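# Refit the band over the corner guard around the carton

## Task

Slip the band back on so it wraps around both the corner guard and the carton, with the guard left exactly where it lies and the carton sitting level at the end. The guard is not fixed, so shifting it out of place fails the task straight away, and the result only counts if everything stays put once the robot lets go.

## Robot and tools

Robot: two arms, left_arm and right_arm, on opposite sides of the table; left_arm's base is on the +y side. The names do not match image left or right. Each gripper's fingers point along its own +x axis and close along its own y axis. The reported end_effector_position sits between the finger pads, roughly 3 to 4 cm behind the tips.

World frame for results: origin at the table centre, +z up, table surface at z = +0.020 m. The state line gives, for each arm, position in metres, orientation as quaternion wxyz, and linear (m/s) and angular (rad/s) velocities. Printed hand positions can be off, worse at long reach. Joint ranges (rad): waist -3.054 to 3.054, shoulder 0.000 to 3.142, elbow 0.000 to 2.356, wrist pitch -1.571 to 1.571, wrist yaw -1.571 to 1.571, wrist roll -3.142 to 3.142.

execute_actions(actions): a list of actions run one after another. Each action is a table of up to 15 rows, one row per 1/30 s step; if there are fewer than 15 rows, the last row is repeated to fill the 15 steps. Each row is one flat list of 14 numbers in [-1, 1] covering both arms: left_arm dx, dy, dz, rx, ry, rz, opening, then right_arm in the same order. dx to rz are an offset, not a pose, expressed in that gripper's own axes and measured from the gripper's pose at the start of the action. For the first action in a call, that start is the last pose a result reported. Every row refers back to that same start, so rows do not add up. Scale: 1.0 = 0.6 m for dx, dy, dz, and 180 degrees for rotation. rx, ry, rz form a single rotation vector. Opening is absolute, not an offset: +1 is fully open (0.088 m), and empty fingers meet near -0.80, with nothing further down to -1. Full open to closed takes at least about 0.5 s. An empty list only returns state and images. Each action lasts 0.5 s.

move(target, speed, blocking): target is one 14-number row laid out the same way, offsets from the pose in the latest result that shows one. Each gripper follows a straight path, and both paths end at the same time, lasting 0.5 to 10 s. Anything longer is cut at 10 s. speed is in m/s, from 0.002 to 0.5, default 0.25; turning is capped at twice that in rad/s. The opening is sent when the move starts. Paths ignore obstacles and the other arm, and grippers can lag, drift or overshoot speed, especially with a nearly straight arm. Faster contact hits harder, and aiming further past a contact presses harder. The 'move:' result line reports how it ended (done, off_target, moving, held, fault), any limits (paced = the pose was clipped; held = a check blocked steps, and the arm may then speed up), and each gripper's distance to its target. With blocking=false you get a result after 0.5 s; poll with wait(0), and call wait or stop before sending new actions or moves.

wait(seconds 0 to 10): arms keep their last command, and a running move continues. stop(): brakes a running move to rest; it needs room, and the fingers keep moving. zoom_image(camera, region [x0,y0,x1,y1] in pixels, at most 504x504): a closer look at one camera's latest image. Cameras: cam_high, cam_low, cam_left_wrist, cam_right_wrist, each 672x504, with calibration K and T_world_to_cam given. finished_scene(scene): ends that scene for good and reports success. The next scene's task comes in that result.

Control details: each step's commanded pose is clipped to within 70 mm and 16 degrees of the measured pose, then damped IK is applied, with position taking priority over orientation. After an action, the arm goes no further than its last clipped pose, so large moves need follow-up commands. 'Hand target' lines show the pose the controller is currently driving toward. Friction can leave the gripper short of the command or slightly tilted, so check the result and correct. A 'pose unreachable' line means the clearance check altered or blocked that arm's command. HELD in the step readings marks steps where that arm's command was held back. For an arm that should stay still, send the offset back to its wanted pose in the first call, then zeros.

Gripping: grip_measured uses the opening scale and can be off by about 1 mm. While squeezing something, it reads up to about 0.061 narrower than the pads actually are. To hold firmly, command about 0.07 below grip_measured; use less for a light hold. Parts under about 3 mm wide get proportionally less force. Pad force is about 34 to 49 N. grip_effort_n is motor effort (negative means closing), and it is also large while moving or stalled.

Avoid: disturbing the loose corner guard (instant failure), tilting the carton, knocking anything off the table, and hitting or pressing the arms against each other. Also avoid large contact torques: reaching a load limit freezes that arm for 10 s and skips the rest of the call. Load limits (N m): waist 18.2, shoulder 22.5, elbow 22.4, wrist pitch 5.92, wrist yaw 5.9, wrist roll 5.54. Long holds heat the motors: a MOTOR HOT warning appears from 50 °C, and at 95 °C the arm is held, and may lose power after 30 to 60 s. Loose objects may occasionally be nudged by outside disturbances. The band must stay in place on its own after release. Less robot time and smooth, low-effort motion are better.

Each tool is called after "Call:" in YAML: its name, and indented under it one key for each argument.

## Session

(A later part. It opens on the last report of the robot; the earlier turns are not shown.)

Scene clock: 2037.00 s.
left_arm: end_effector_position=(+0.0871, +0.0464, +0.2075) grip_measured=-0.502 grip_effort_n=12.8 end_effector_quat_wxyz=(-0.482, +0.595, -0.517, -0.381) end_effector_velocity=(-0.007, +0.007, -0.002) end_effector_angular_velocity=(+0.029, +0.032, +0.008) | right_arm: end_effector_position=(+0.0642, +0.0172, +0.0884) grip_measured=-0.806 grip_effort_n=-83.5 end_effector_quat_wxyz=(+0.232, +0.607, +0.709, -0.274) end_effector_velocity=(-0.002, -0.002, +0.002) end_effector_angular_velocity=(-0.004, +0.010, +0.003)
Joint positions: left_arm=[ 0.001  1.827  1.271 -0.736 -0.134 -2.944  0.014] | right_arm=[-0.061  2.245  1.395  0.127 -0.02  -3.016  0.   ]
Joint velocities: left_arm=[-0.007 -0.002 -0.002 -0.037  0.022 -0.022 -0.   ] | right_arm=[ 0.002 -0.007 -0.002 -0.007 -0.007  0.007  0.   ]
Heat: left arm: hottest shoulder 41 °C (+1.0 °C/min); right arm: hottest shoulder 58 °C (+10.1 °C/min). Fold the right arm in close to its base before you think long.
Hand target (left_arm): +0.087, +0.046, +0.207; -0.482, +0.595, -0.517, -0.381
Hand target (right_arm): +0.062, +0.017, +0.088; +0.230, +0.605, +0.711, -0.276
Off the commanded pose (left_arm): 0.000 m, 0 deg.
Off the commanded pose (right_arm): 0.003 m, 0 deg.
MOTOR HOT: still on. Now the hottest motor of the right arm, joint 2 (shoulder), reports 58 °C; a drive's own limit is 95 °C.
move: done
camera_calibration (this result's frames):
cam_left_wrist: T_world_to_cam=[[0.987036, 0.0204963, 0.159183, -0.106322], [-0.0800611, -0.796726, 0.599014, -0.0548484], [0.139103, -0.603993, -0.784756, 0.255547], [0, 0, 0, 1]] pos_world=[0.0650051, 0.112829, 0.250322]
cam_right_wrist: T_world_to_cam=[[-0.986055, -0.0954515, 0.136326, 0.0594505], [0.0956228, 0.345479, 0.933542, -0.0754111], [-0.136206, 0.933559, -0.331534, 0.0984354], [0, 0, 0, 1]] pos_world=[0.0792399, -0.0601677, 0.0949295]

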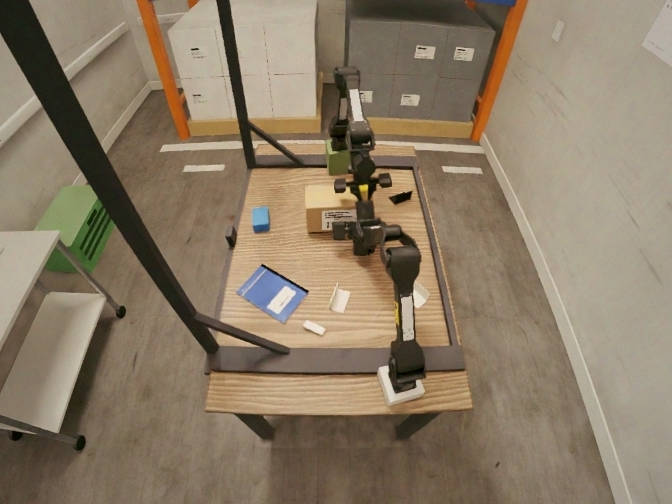

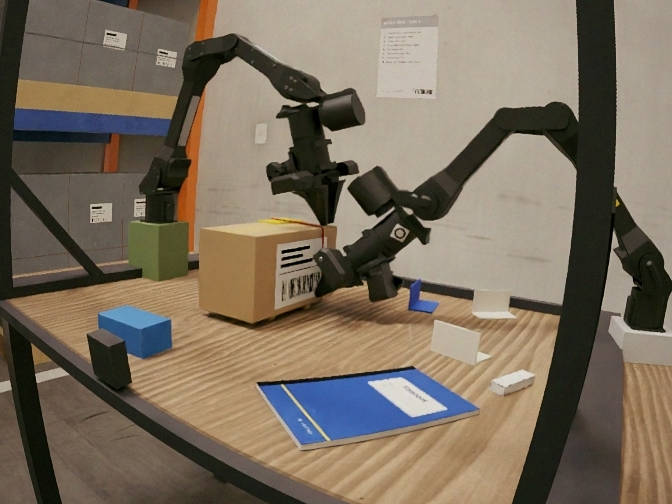

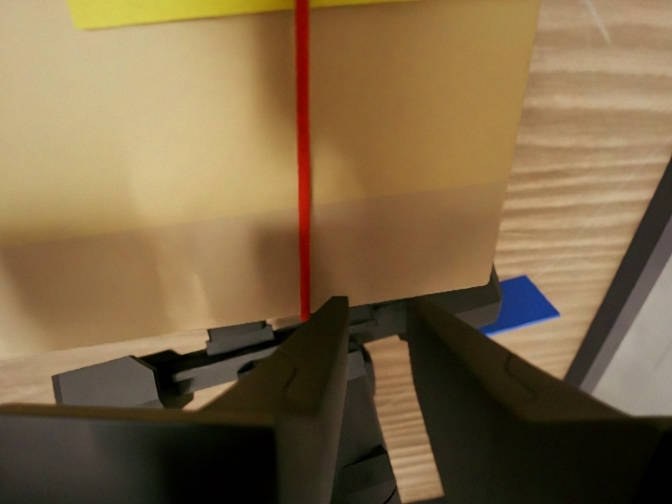

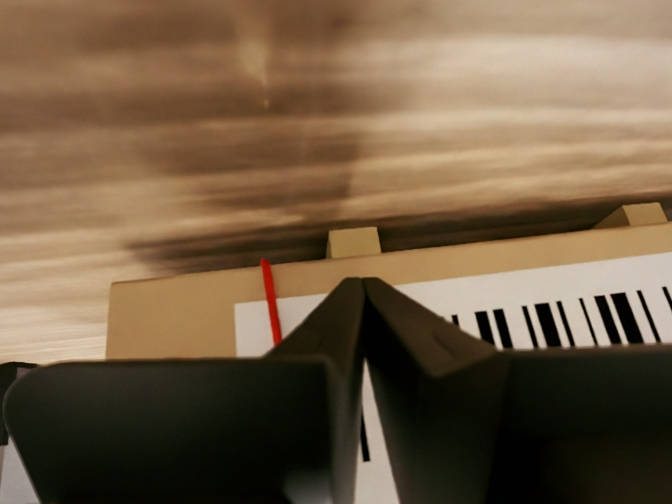

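Call:
move:
  target: [0,0,0,0,0,0,-0.5, -0.03,0,0.03,0,0,0.025,-0.6]
  speed: 0.06

Call:
zoom_image:
  camera: "cam_low"
  region: [270, 205, 350, 315]

Scene clock: 2042.67 s.
left_arm: end_effector_position=(+0.0871, +0.0464, +0.2075) grip_measured=-0.502 grip_effort_n=12.8 end_effector_quat_wxyz=(-0.482, +0.595, -0.517, -0.381) end_effector_velocity=(-0.002, +0.002, +0.001) end_effector_angular_velocity=(-0.003, +0.013, +0.016) | right_arm: end_effector_position=(+0.0677, -0.0058, +0.0811) grip_measured=-0.603 grip_effort_n=17.9 end_effector_quat_wxyz=(+0.246, +0.633, +0.684, -0.267) end_effector_velocity=(+0.003, -0.004, -0.004) end_effector_angular_velocity=(-0.015, -0.014, -0.003)
Joint positions: left_arm=[ 0.001  1.827  1.271 -0.736 -0.134 -2.944  0.014] | right_arm=[-0.033  2.194  1.282  0.168  0.076 -2.998  0.009]
Joint velocities: left_arm=[-0.002 -0.007 -0.002 -0.007  0.007 -0.022  0.   ] | right_arm=[-0.002 -0.002 -0.012 -0.007  0.007 -0.007 -0.   ]
Heat: left arm: hottest shoulder 41 °C (+1.0 °C/min); right arm: hottest shoulder 59 °C (+10.2 °C/min). Fold the right arm in close to its base before you think long.
Hand target (left_arm): +0.087, +0.046, +0.207; -0.482, +0.595, -0.517, -0.381
Hand target (right_arm): +0.067, -0.008, +0.087; +0.242, +0.634, +0.685, -0.265
Off the commanded pose (left_arm): 0.000 m, 0 deg.
Off the commanded pose (right_arm): 0.006 m, 1 deg.
MOTOR HOT: still on. Now the hottest motor of the right arm, joint 2 (shoulder), reports 59 °C; a drive's own limit is 95 °C.
move: done
camera_calibration (this result's frames):
cam_left_wrist: T_world_to_cam=[[0.987036, 0.0204963, 0.159183, -0.106322], [-0.0800611, -0.796726, 0.599014, -0.0548484], [0.139103, -0.603993, -0.784756, 0.255547], [0, 0, 0, 1]] pos_world=[0.0650051, 0.112829, 0.250322]
cam_right_wrist: T_world_to_cam=[[-0.99573, -0.0398052, 0.0832886, 0.0669863], [0.0641942, 0.349792, 0.934625, -0.0589009], [-0.0663366, 0.935981, -0.345744, 0.11435], [0, 0, 0, 1]] pos_world=[0.078067, -0.0837604, 0.089007]

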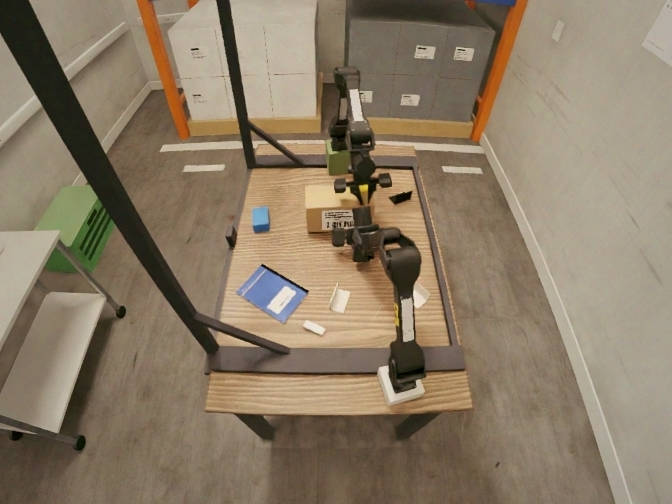

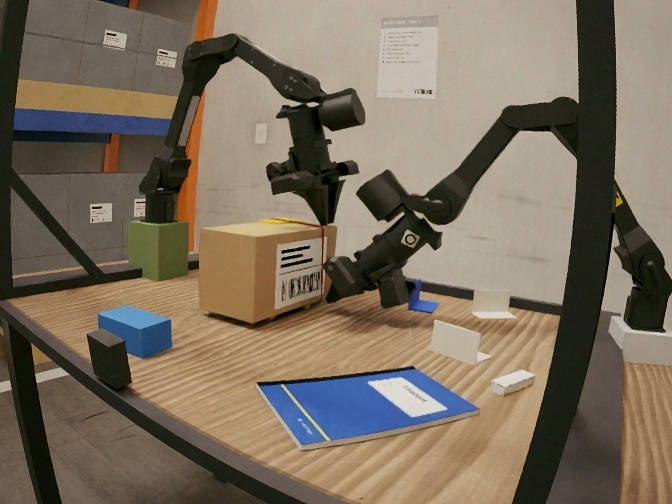

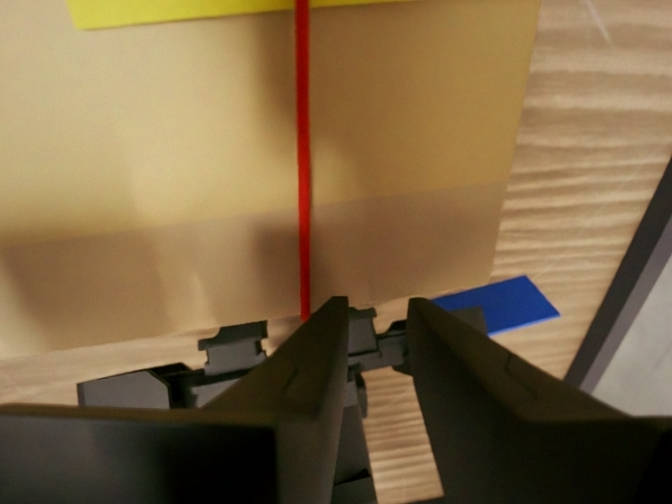

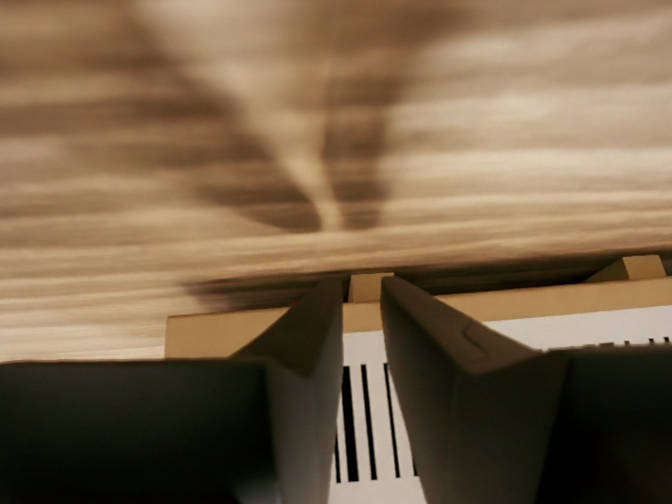

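Region (270, 205, 350, 315) of cam_low's 672x504 image, scaled by 4.582, with more detail than that image has; it fills the left 367 columns of this view, and the rest is white.

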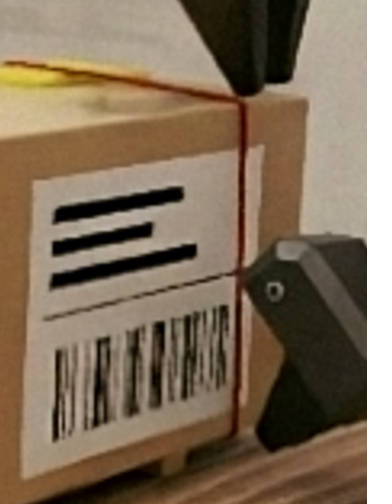

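Call:
execute_actions:
  actions:
    - [[-0.028,0,-0.002,0,0,0,-0.5, -0.1,0,0.06,0,0,0,-0.5]]
    - [[0,0.030,0,0,0,0,-0.5, -0.1,0,0.0,0,0,0,-0.5]]
    - [[0.003,0,-0.018,0,0,0,-0.5, -0.1,0,0.0,0,0,0,-0.5]]

Scene clock: 2060.93 s.
left_arm: end_effector_position=(+0.0675, +0.0402, +0.2195) grip_measured=-0.502 grip_effort_n=12.8 end_effector_quat_wxyz=(-0.484, +0.591, -0.520, -0.382) end_effector_velocity=(-0.000, +0.001, +0.001) end_effector_angular_velocity=(+0.003, +0.005, -0.006) | right_arm: end_effector_position=(+0.0833, -0.1486, +0.1752) grip_measured=-0.503 grip_effort_n=18.4 end_effector_quat_wxyz=(+0.246, +0.631, +0.687, -0.266) end_effector_velocity=(+0.000, -0.003, -0.003) end_effector_angular_velocity=(-0.016, +0.017, +0.004)
Joint positions: left_arm=[-0.055  1.832  1.33  -0.802 -0.143 -2.99   0.014] | right_arm=[ 0.017  1.505  0.803 -0.041  0.108 -2.969  0.014]
Joint velocities: left_arm=[ 0.002 -0.002  0.002 -0.007  0.007  0.007 -0.   ] | right_arm=[-0.007 -0.002 -0.007 -0.007 -0.022  0.007 -0.   ]
Heat: left arm: hottest shoulder 41 °C (+1.0 °C/min); right arm: hottest shoulder 65 °C (+13.0 °C/min). Fold the right arm in close to its base before you think long.
Hand target (left_arm): +0.067, +0.038, +0.216; -0.487, +0.588, -0.518, -0.385
Hand target (right_arm): +0.084, -0.153, +0.174; +0.247, +0.631, +0.685, -0.267
Off the commanded pose (left_arm): 0.004 m, 1 deg.
Off the commanded pose (right_arm): 0.005 m, 0 deg.
MOTOR HOT: still on. Now the hottest motor of the right arm, joint 2 (shoulder), reports 65 °C; a drive's own limit is 95 °C.
Step readings (end_effector_position; steps 1 to 15: 1st action; 16 to 30: 2nd action; 31 to 45: 3rd action):
0: left_arm (+0.0871, +0.0464, +0.2075) | right_arm (+0.0678, -0.0058, +0.0814)
1: left_arm (+0.0870, +0.0471, +0.2079) | right_arm (+0.0684, -0.0095, +0.0830)
2: left_arm (+0.0865, +0.0492, +0.2084) | right_arm (+0.0704, -0.0224, +0.0819)
4: left_arm (+0.0855, +0.0515, +0.2106) | right_arm (+0.0728, -0.0484, +0.0815)
8: left_arm (+0.0848, +0.0510, +0.2159) | right_arm (+0.0720, -0.0661, +0.0879)
15: left_arm (+0.0846, +0.0514, +0.2168) | right_arm (+0.0731, -0.0704, +0.0926)
16: left_arm (+0.0843, +0.0513, +0.2168) | right_arm (+0.0737, -0.0731, +0.0957)
17: left_arm (+0.0817, +0.0510, +0.2167) | right_arm (+0.0754, -0.0831, +0.0962)
19: left_arm (+0.0734, +0.0496, +0.2161) | right_arm (+0.0777, -0.0986, +0.1071)
23: left_arm (+0.0665, +0.0492, +0.2152) | right_arm (+0.0769, -0.1032, +0.1344)
30: left_arm (+0.0669, +0.0494, +0.2150) | right_arm (+0.0783, -0.1097, +0.1333)
31: left_arm (+0.0669, +0.0487, +0.2155) | right_arm (+0.0788, -0.1126, +0.1361)
32: left_arm (+0.0671, +0.0473, +0.2162) | right_arm (+0.0805, -0.1221, +0.1370)
34: left_arm (+0.0674, +0.0429, +0.2182) | right_arm (+0.0824, -0.1366, +0.1496)
38: left_arm (+0.0675, +0.0402, +0.2203) | right_arm (+0.0820, -0.1430, +0.1774)
45: end_effector_position above
camera_calibration (this result's frames):
cam_left_wrist: T_world_to_cam=[[0.987905, 0.0104177, 0.15471, -0.0873891], [-0.0847284, -0.799351, 0.594861, -0.0672326], [0.129865, -0.600775, -0.7888, 0.265311], [0, 0, 0, 1]] pos_world=[0.0461811, 0.10656, 0.262791]
cam_right_wrist: T_world_to_cam=[[-0.995373, -0.0465444, 0.0840604, 0.0678542], [0.0627941, 0.347076, 0.935732, -0.098369], [-0.0727284, 0.936681, -0.342547, 0.281662], [0, 0, 0, 1]] pos_world=[0.0942021, -0.226528, 0.182826]

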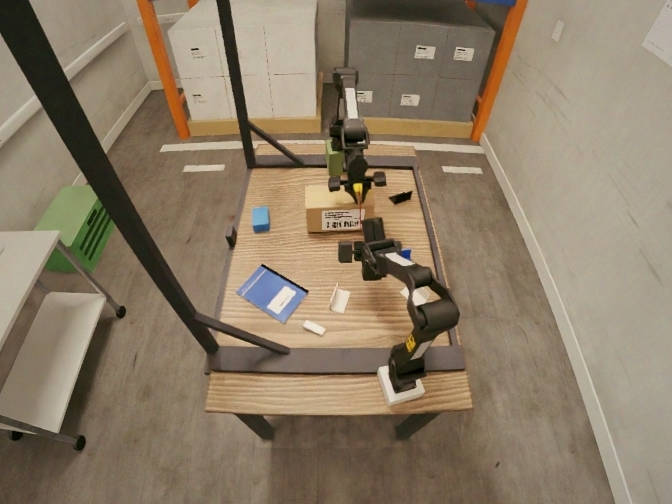

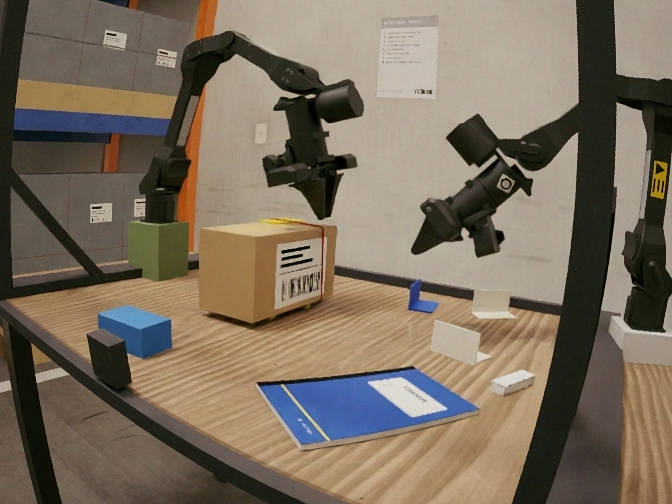

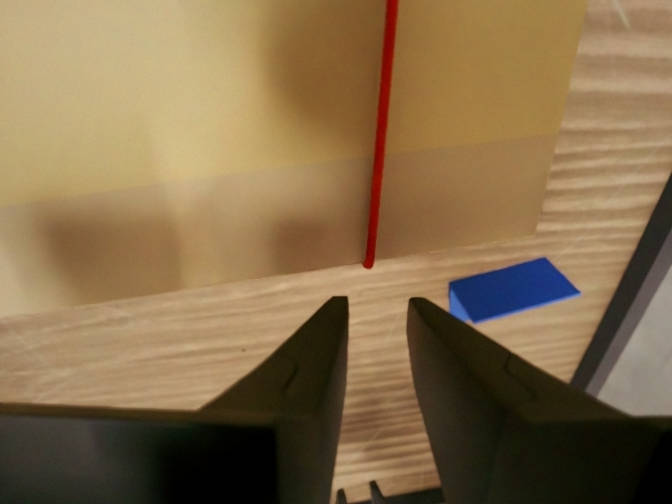

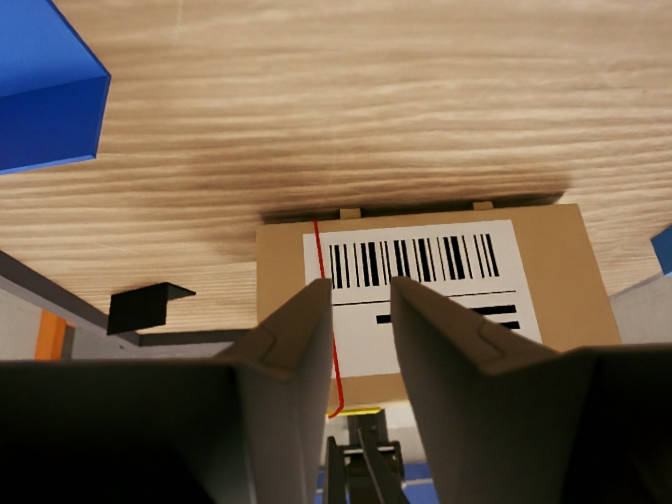

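Call:
move:
  target: [0.040,0.006,0.004,0,0,0,-0.5, -0.08,0.025,-0.02,0,0,0,-0.5]
  speed: 0.06

Call:
zoom_image:
  camera: "cam_right_wrist"
  region: [250, 180, 410, 400]

Scene clock: 2066.03 s.
left_arm: end_effector_position=(+0.0681, +0.0340, +0.2042) grip_measured=-0.502 grip_effort_n=12.8 end_effector_quat_wxyz=(-0.478, +0.597, -0.524, -0.375) end_effector_velocity=(-0.002, +0.000, +0.003) end_effector_angular_velocity=(-0.006, +0.023, +0.003) | right_arm: end_effector_position=(+0.1021, -0.1761, +0.2071) grip_measured=-0.503 grip_effort_n=17.9 end_effector_quat_wxyz=(+0.253, +0.629, +0.683, -0.271) end_effector_velocity=(+0.001, -0.006, -0.008) end_effector_angular_velocity=(-0.041, -0.009, +0.008)
Joint positions: left_arm=[-0.055  1.855  1.29  -0.716 -0.143 -2.99   0.014] | right_arm=[-0.027  1.334  0.81  -0.236  0.078 -2.997  0.014]
Joint velocities: left_arm=[ 0.002 -0.007  0.002 -0.007  0.022 -0.007 -0.   ] | right_arm=[-0.002  0.002 -0.002 -0.037 -0.007 -0.007 -0.   ]
Heat: left arm: hottest shoulder 41 °C (+1.0 °C/min); right arm: hottest shoulder 63 °C (+10.1 °C/min). Fold the right arm in close to its base before you think long.
Hand target (left_arm): +0.068, +0.037, +0.195; -0.485, +0.591, -0.520, -0.382
Hand target (right_arm): +0.102, -0.174, +0.215; +0.246, +0.631, +0.687, -0.265
Off the commanded pose (left_arm): 0.009 m, 1 deg.
Off the commanded pose (right_arm): 0.008 m, 1 deg.
MOTOR HOT: still on. Now the hottest motor of the right arm, joint 2 (shoulder), reports 63 °C; a drive's own limit is 95 °C.
move: off_target (left_arm)
camera_calibration (this result's frames):
cam_left_wrist: T_world_to_cam=[[0.987538, 0.0140827, 0.156747, -0.0860948], [-0.0861506, -0.785133, 0.613306, -0.0672153], [0.131704, -0.619167, -0.774136, 0.247006], [0, 0, 0, 1]] pos_world=[0.0466995, 0.101377, 0.245935]
cam_right_wrist: T_world_to_cam=[[-0.995868, -0.0430843, 0.0799419, 0.0841435], [0.0587774, 0.365238, 0.929057, -0.114866], [-0.0692256, 0.929917, -0.361196, 0.322069], [0, 0, 0, 1]] pos_world=[0.112843, -0.253919, 0.216321]

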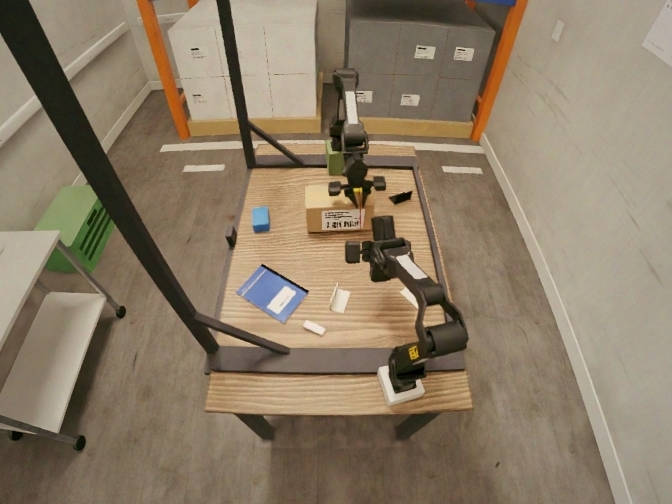

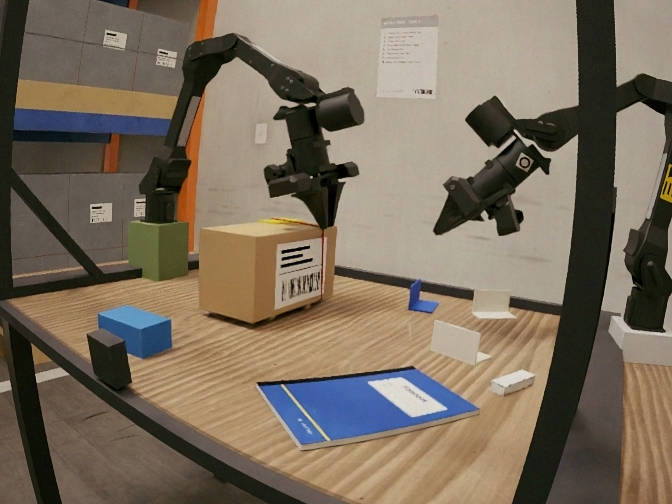

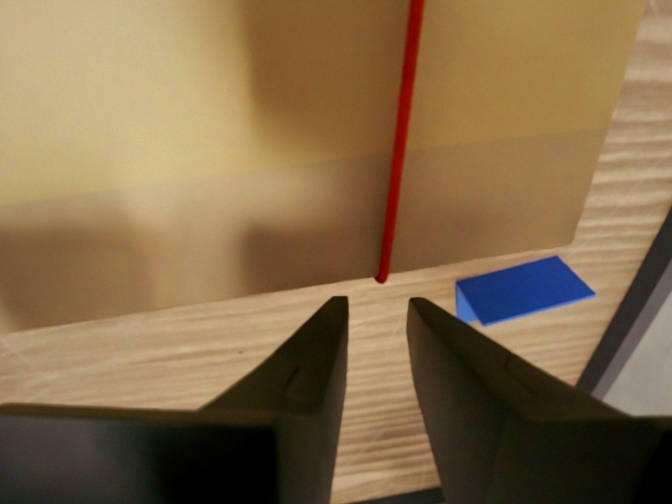

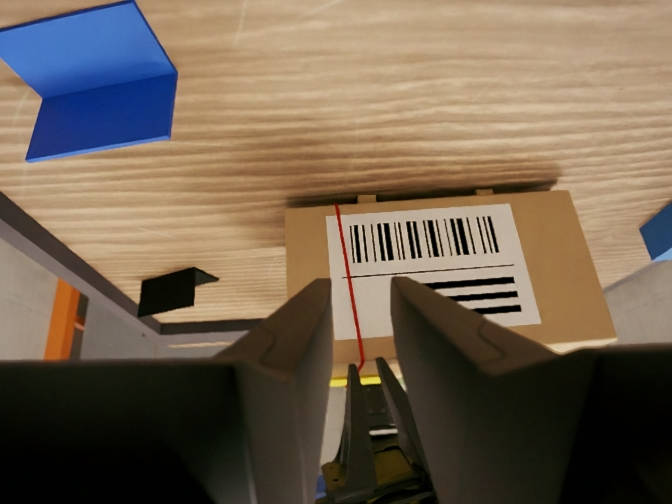

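Region (250, 180, 410, 400) of cam_right_wrist's 672x504 image, scaled by 2.291, with more detail than that image has; it fills the left 367 columns of this view, and the rest is white.

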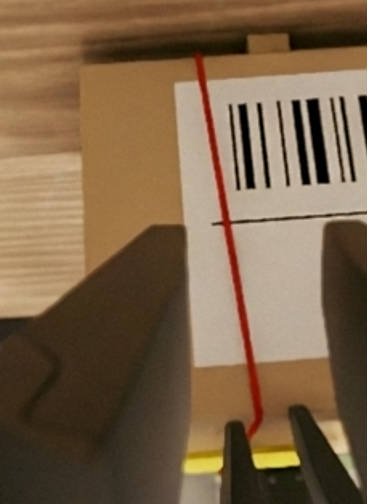

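Call:
execute_actions:
  actions:
    - [[0.018,0,0.008,0,0,0,-0.5, 0,0,0,0,0,0,-0.5]]
    - [[0,0,0,0,0,0,-0.5, 0,0,0,0,0,0,-0.5]]

Call:
zoom_image:
  camera: "cam_right_wrist"
  region: [250, 180, 410, 400]

Call:
zoom_image:
  camera: "cam_low"
  region: [270, 190, 350, 300]

Scene clock: 2072.57 s.
left_arm: end_effector_position=(+0.0696, +0.0330, +0.1988) grip_measured=-0.502 grip_effort_n=12.8 end_effector_quat_wxyz=(-0.473, +0.602, -0.526, -0.370) end_effector_velocity=(-0.000, +0.002, -0.000) end_effector_angular_velocity=(+0.007, -0.004, +0.007) | right_arm: end_effector_position=(+0.1021, -0.1763, +0.2070) grip_measured=-0.503 grip_effort_n=17.9 end_effector_quat_wxyz=(+0.254, +0.629, +0.683, -0.271) end_effector_velocity=(-0.002, -0.004, -0.004) end_effector_angular_velocity=(-0.025, +0.015, +0.008)
Joint positions: left_arm=[-0.051  1.855  1.263 -0.672 -0.143 -2.989  0.014] | right_arm=[-0.027  1.334  0.81  -0.237  0.077 -2.997  0.014]
Joint velocities: left_arm=[-0.002 -0.002 -0.002 -0.007 -0.007 -0.007 -0.   ] | right_arm=[-0.002 -0.002 -0.002 -0.022 -0.022  0.007 -0.   ]
Heat: left arm: hottest shoulder 41 °C (+1.0 °C/min); right arm: hottest shoulder 60 °C (+7.0 °C/min). Fold the right arm in close to its base before you think long.
Hand target (left_arm): +0.070, +0.033, +0.199; -0.473, +0.602, -0.526, -0.370
Hand target (right_arm): +0.102, -0.176, +0.207; +0.254, +0.629, +0.683, -0.271
Off the commanded pose (left_arm): 0.000 m, 0 deg.
Off the commanded pose (right_arm): 0.000 m, 0 deg.
MOTOR HOT: still on. Now the hottest motor of the right arm, joint 2 (shoulder), reports 60 °C; a drive's own limit is 95 °C.
Step readings (end_effector_position; steps 1 to 15: 1st action; 16 to 30: 2nd action):
0: left_arm (+0.0681, +0.0339, +0.2043) | right_arm (+0.1021, -0.1763, +0.2070)
1: left_arm (+0.0681, +0.0336, +0.2035) | right_arm (+0.1021, -0.1763, +0.2070)
2: left_arm (+0.0684, +0.0327, +0.2025) | right_arm (+0.1021, -0.1763, +0.2070)
4: left_arm (+0.0690, +0.0329, +0.2006) | right_arm (+0.1021, -0.1763, +0.2070)
8: left_arm (+0.0695, +0.0335, +0.1987) | right_arm (+0.1021, -0.1763, +0.2070)
15: left_arm (+0.0696, +0.0330, +0.1988) | right_arm (+0.1021, -0.1763, +0.2070)
16: left_arm (+0.0696, +0.0330, +0.1988) | right_arm (+0.1021, -0.1763, +0.2070)
17: left_arm (+0.0696, +0.0330, +0.1988) | right_arm (+0.1021, -0.1763, +0.2070)
19: left_arm (+0.0696, +0.0330, +0.1988) | right_arm (+0.1021, -0.1763, +0.2070)
23: left_arm (+0.0696, +0.0330, +0.1988) | right_arm (+0.1021, -0.1763, +0.2070)
30: end_effector_position above
camera_calibration (this result's frames):
cam_left_wrist: T_world_to_cam=[[0.987192, 0.0193703, 0.158355, -0.0871393], [-0.0852184, -0.775098, 0.626067, -0.0674244], [0.134868, -0.631544, -0.76352, 0.240064], [0, 0, 0, 1]] pos_world=[0.0479005, 0.101038, 0.239305]
cam_right_wrist: T_world_to_cam=[[-0.995849, -0.0432953, 0.0800695, 0.0840506], [0.0587631, 0.365999, 0.928758, -0.114508], [-0.0695162, 0.929608, -0.361935, 0.322263], [0, 0, 0, 1]] pos_world=[0.112833, -0.254029, 0.216259]

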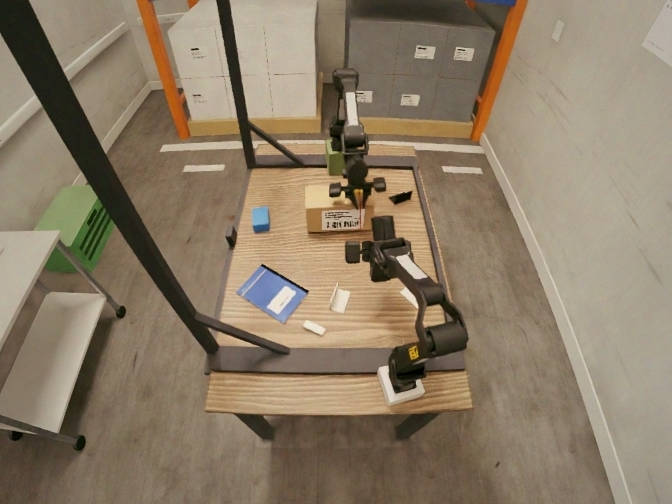

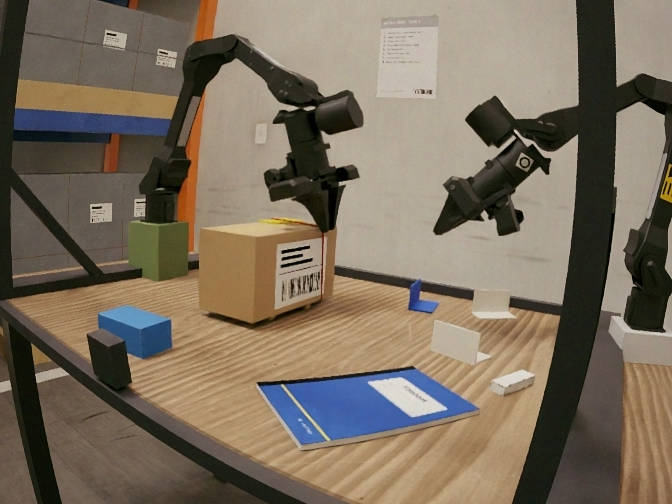

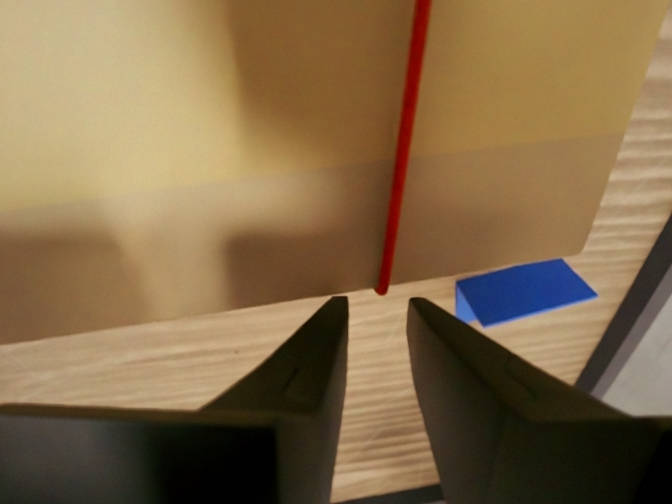

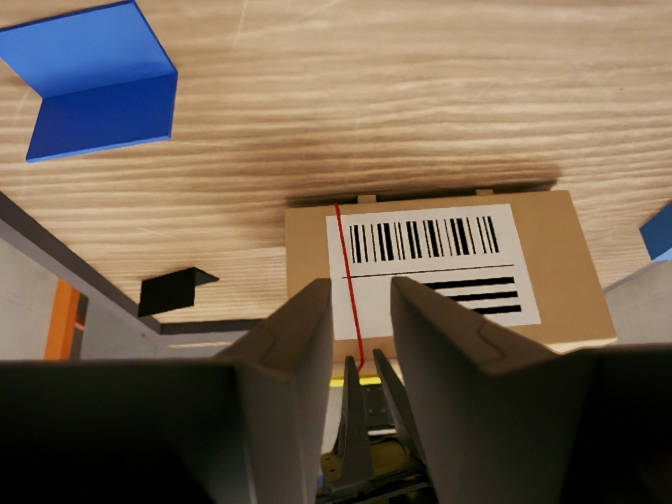

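Region (250, 180, 410, 400) of cam_right_wrist's 672x504 image, scaled by 2.291, with more detail than that image has; it fills the left 367 columns of this view, and the rest is white.

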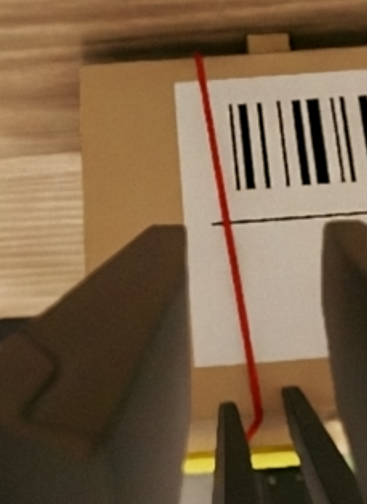

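Region (270, 190, 350, 300) of cam_low's 672x504 image, scaled by 4.582, with more detail than that image has; it fills the left 367 columns of this view, and the rest is white.

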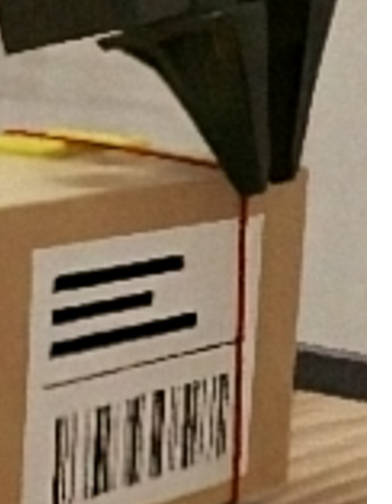

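Call:
move:
  target: [-0.002,0,0.012,0,0,0,-0.5, 0,0,0,0,0,0,-0.5]
  speed: 0.02

Call:
zoom_image:
  camera: "cam_low"
  region: [270, 190, 350, 300]

Scene clock: 2077.60 s.
left_arm: end_effector_position=(+0.0693, +0.0357, +0.1969) grip_measured=-0.502 grip_effort_n=12.8 end_effector_quat_wxyz=(-0.472, +0.603, -0.527, -0.369) end_effector_velocity=(-0.000, +0.002, +0.002) end_effector_angular_velocity=(-0.005, -0.010, -0.007) | right_arm: end_effector_position=(+0.1021, -0.1763, +0.2070) grip_measured=-0.503 grip_effort_n=17.9 end_effector_quat_wxyz=(+0.254, +0.629, +0.683, -0.271) end_effector_velocity=(+0.000, -0.002, -0.003) end_effector_angular_velocity=(-0.011, -0.014, +0.018)
Joint positions: left_arm=[-0.051  1.846  1.242 -0.657 -0.143 -2.989  0.014] | right_arm=[-0.027  1.334  0.81  -0.237  0.077 -2.997  0.014]
Joint velocities: left_arm=[-0.002 -0.012 -0.012  0.007 -0.007  0.007 -0.   ] | right_arm=[-0.002  0.002 -0.002 -0.007 -0.007 -0.022 -0.   ]
Heat: left arm: hottest shoulder 41 °C (+1.0 °C/min); right arm: hottest shoulder 58 °C (+5.0 °C/min). Fold the right arm in close to its base before you think long.
Hand target (left_arm): +0.070, +0.040, +0.198; -0.473, +0.602, -0.526, -0.371
Hand target (right_arm): +0.102, -0.176, +0.207; +0.254, +0.629, +0.683, -0.271
Off the commanded pose (left_arm): 0.005 m, 0 deg.
Off the commanded pose (right_arm): 0.000 m, 0 deg.
MOTOR HOT: still on. Now the hottest motor of the right arm, joint 2 (shoulder), reports 58 °C; a drive's own limit is 95 °C.
move: done
camera_calibration (this result's frames):
cam_left_wrist: T_world_to_cam=[[0.987136, 0.0199116, 0.158637, -0.08669], [-0.0854402, -0.772956, 0.628681, -0.0647827], [0.135137, -0.634147, -0.761311, 0.239959], [0, 0, 0, 1]] pos_world=[0.0476125, 0.103821, 0.237163]
cam_right_wrist: T_world_to_cam=[[-0.995849, -0.0432953, 0.0800695, 0.0840506], [0.0587631, 0.365999, 0.928758, -0.114508], [-0.0695162, 0.929608, -0.361935, 0.322263], [0, 0, 0, 1]] pos_world=[0.112833, -0.254029, 0.216259]

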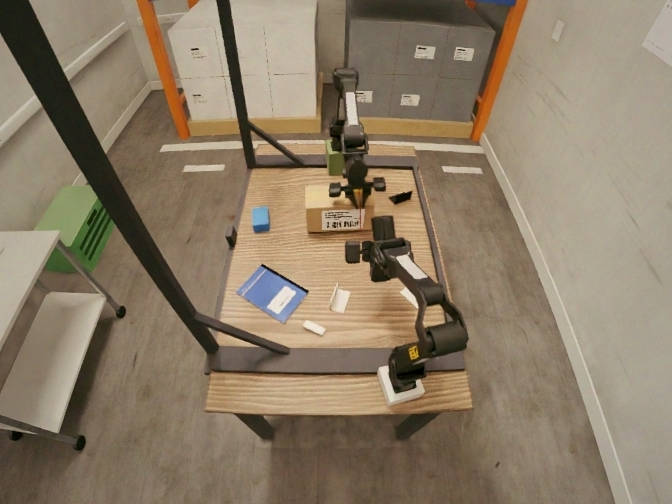

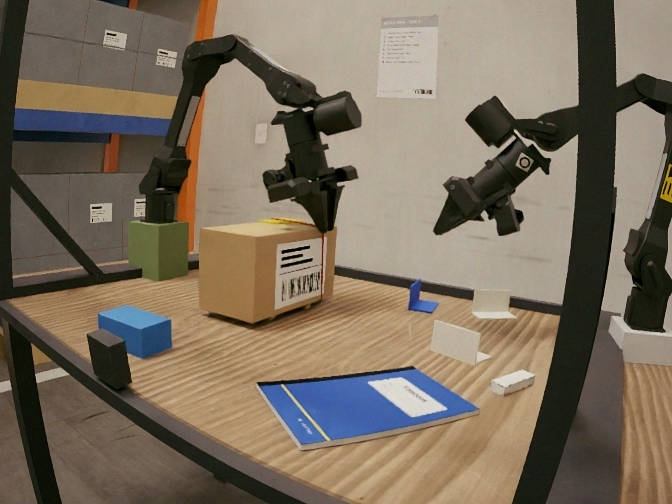

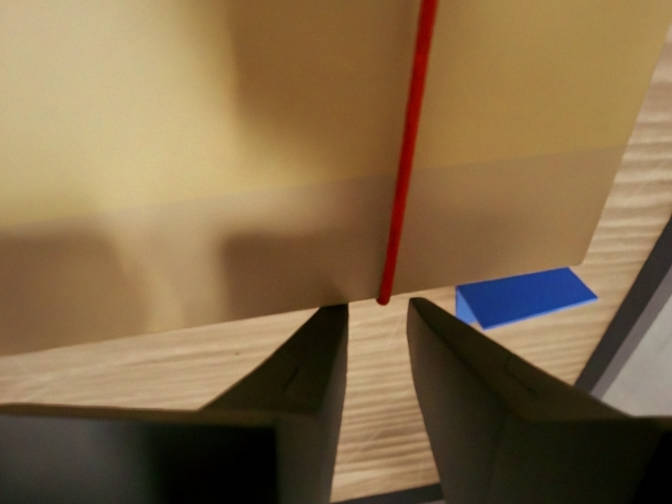

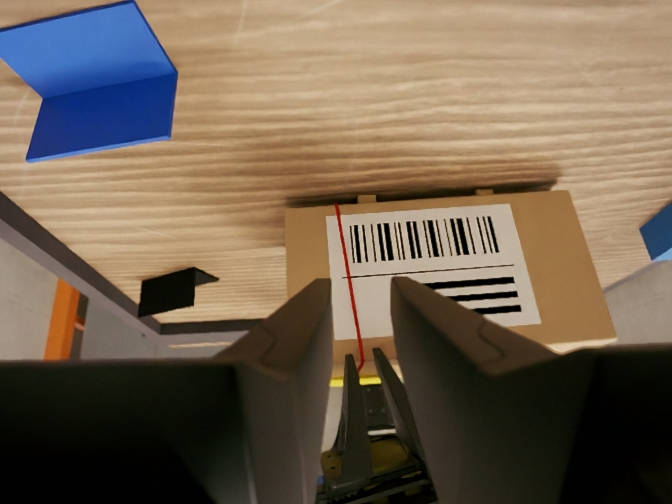

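Region (270, 190, 350, 300) of cam_low's 672x504 image, scaled by 4.582, with more detail than that image has; it fills the left 367 columns of this view, and the rest is white.

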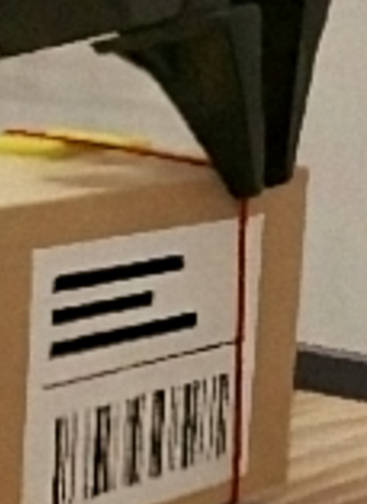

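Call:
move:
  target: [0.004,-0.022,0.009,0,0,0,-0.5, 0,0,0,0,0,0,-0.5]
  speed: 0.02

Call:
zoom_image:
  camera: "cam_right_wrist"
  region: [250, 180, 410, 400]

Scene clock: 2083.63 s.
left_arm: end_effector_position=(+0.0819, +0.0354, +0.1968) grip_measured=-0.502 grip_effort_n=12.8 end_effector_quat_wxyz=(-0.469, +0.606, -0.528, -0.367) end_effector_velocity=(-0.000, +0.004, -0.002) end_effector_angular_velocity=(+0.012, -0.003, +0.007) | right_arm: end_effector_position=(+0.1021, -0.1763, +0.2070) grip_measured=-0.503 grip_effort_n=17.9 end_effector_quat_wxyz=(+0.254, +0.629, +0.683, -0.271) end_effector_velocity=(+0.002, -0.001, -0.003) end_effector_angular_velocity=(-0.014, +0.008, -0.007)
Joint positions: left_arm=[-0.015  1.845  1.238 -0.639 -0.131 -2.957  0.014] | right_arm=[-0.027  1.334  0.81  -0.237  0.077 -2.997  0.014]
Joint velocities: left_arm=[-0.002 -0.002 -0.007 -0.007 -0.007 -0.007 -0.   ] | right_arm=[-0.007  0.002 -0.002 -0.007 -0.007  0.007 -0.   ]
Heat: left arm: hottest shoulder 42 °C (+1.0 °C/min); right arm: hottest shoulder 56 °C (+1.0 °C/min). Fold the right arm in close to its base before you think long.
Hand target (left_arm): +0.083, +0.040, +0.196; -0.472, +0.603, -0.527, -0.369
Hand target (right_arm): +0.102, -0.176, +0.207; +0.254, +0.629, +0.683, -0.271
Off the commanded pose (left_arm): 0.005 m, 1 deg.
Off the commanded pose (right_arm): 0.000 m, 0 deg.
MOTOR HOT: still on. Now the hottest motor of the right arm, joint 2 (shoulder), reports 56 °C; a drive's own limit is 95 °C.
move: done
camera_calibration (this result's frames):
cam_left_wrist: T_world_to_cam=[[0.987047, 0.0232005, 0.158746, -0.0992259], [-0.0842818, -0.76696, 0.636135, -0.0656974], [0.13651, -0.641275, -0.75507, 0.236928], [0, 0, 0, 1]] pos_world=[0.0600603, 0.103851, 0.236442]
cam_right_wrist: T_world_to_cam=[[-0.995849, -0.0432953, 0.0800695, 0.0840506], [0.0587631, 0.365999, 0.928758, -0.114508], [-0.0695162, 0.929608, -0.361935, 0.322263], [0, 0, 0, 1]] pos_world=[0.112833, -0.254029, 0.216259]

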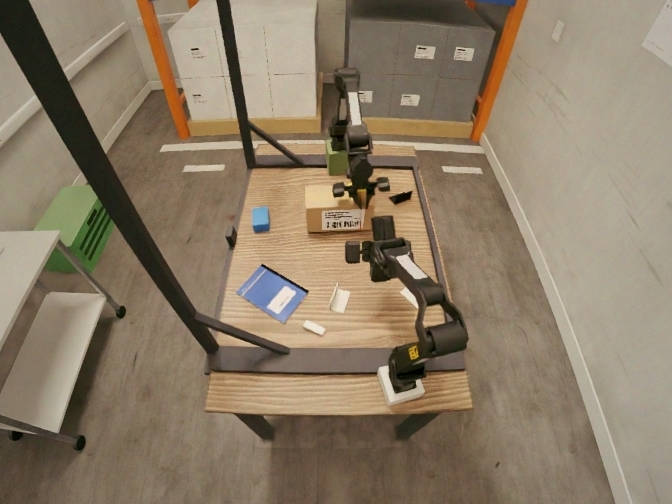

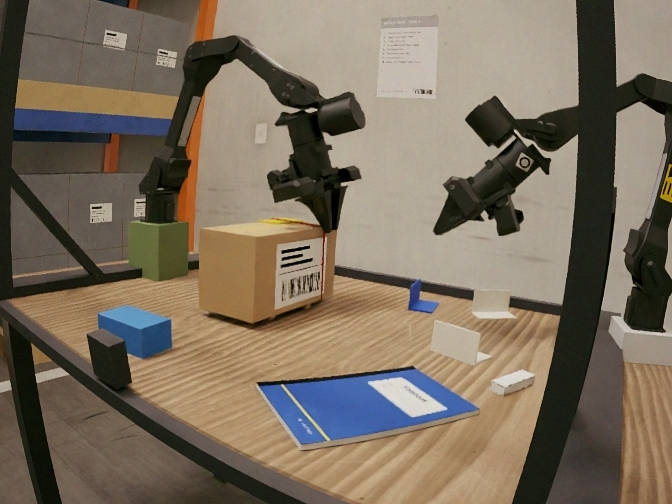

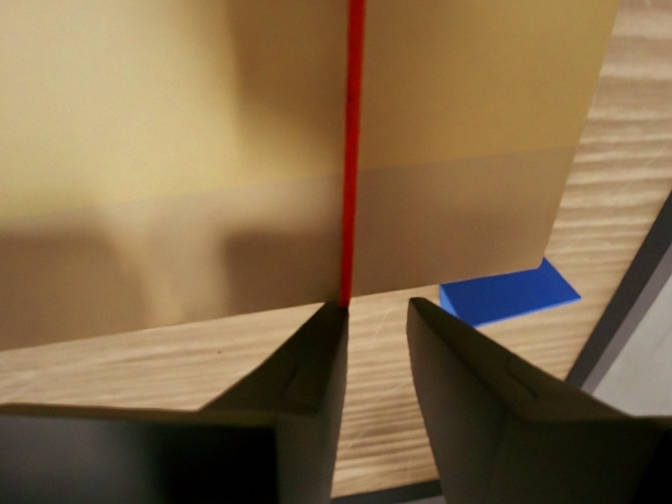

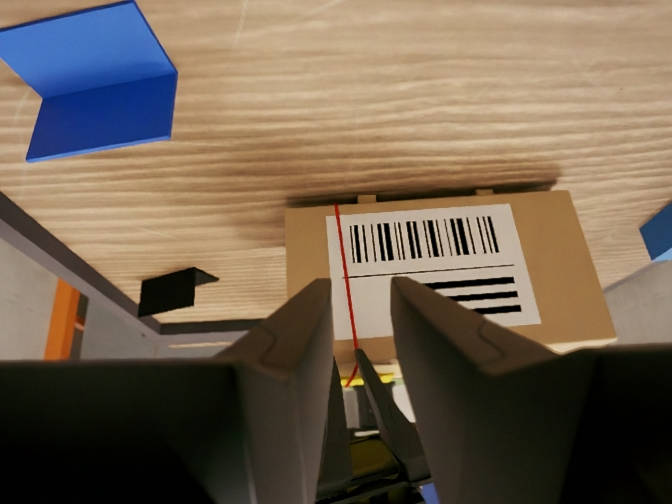

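Region (250, 180, 410, 400) of cam_right_wrist's 672x504 image, scaled by 2.291, with more detail than that image has; it fills the left 367 columns of this view, and the rest is white.

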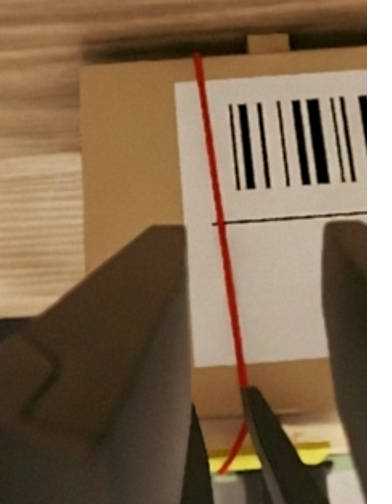

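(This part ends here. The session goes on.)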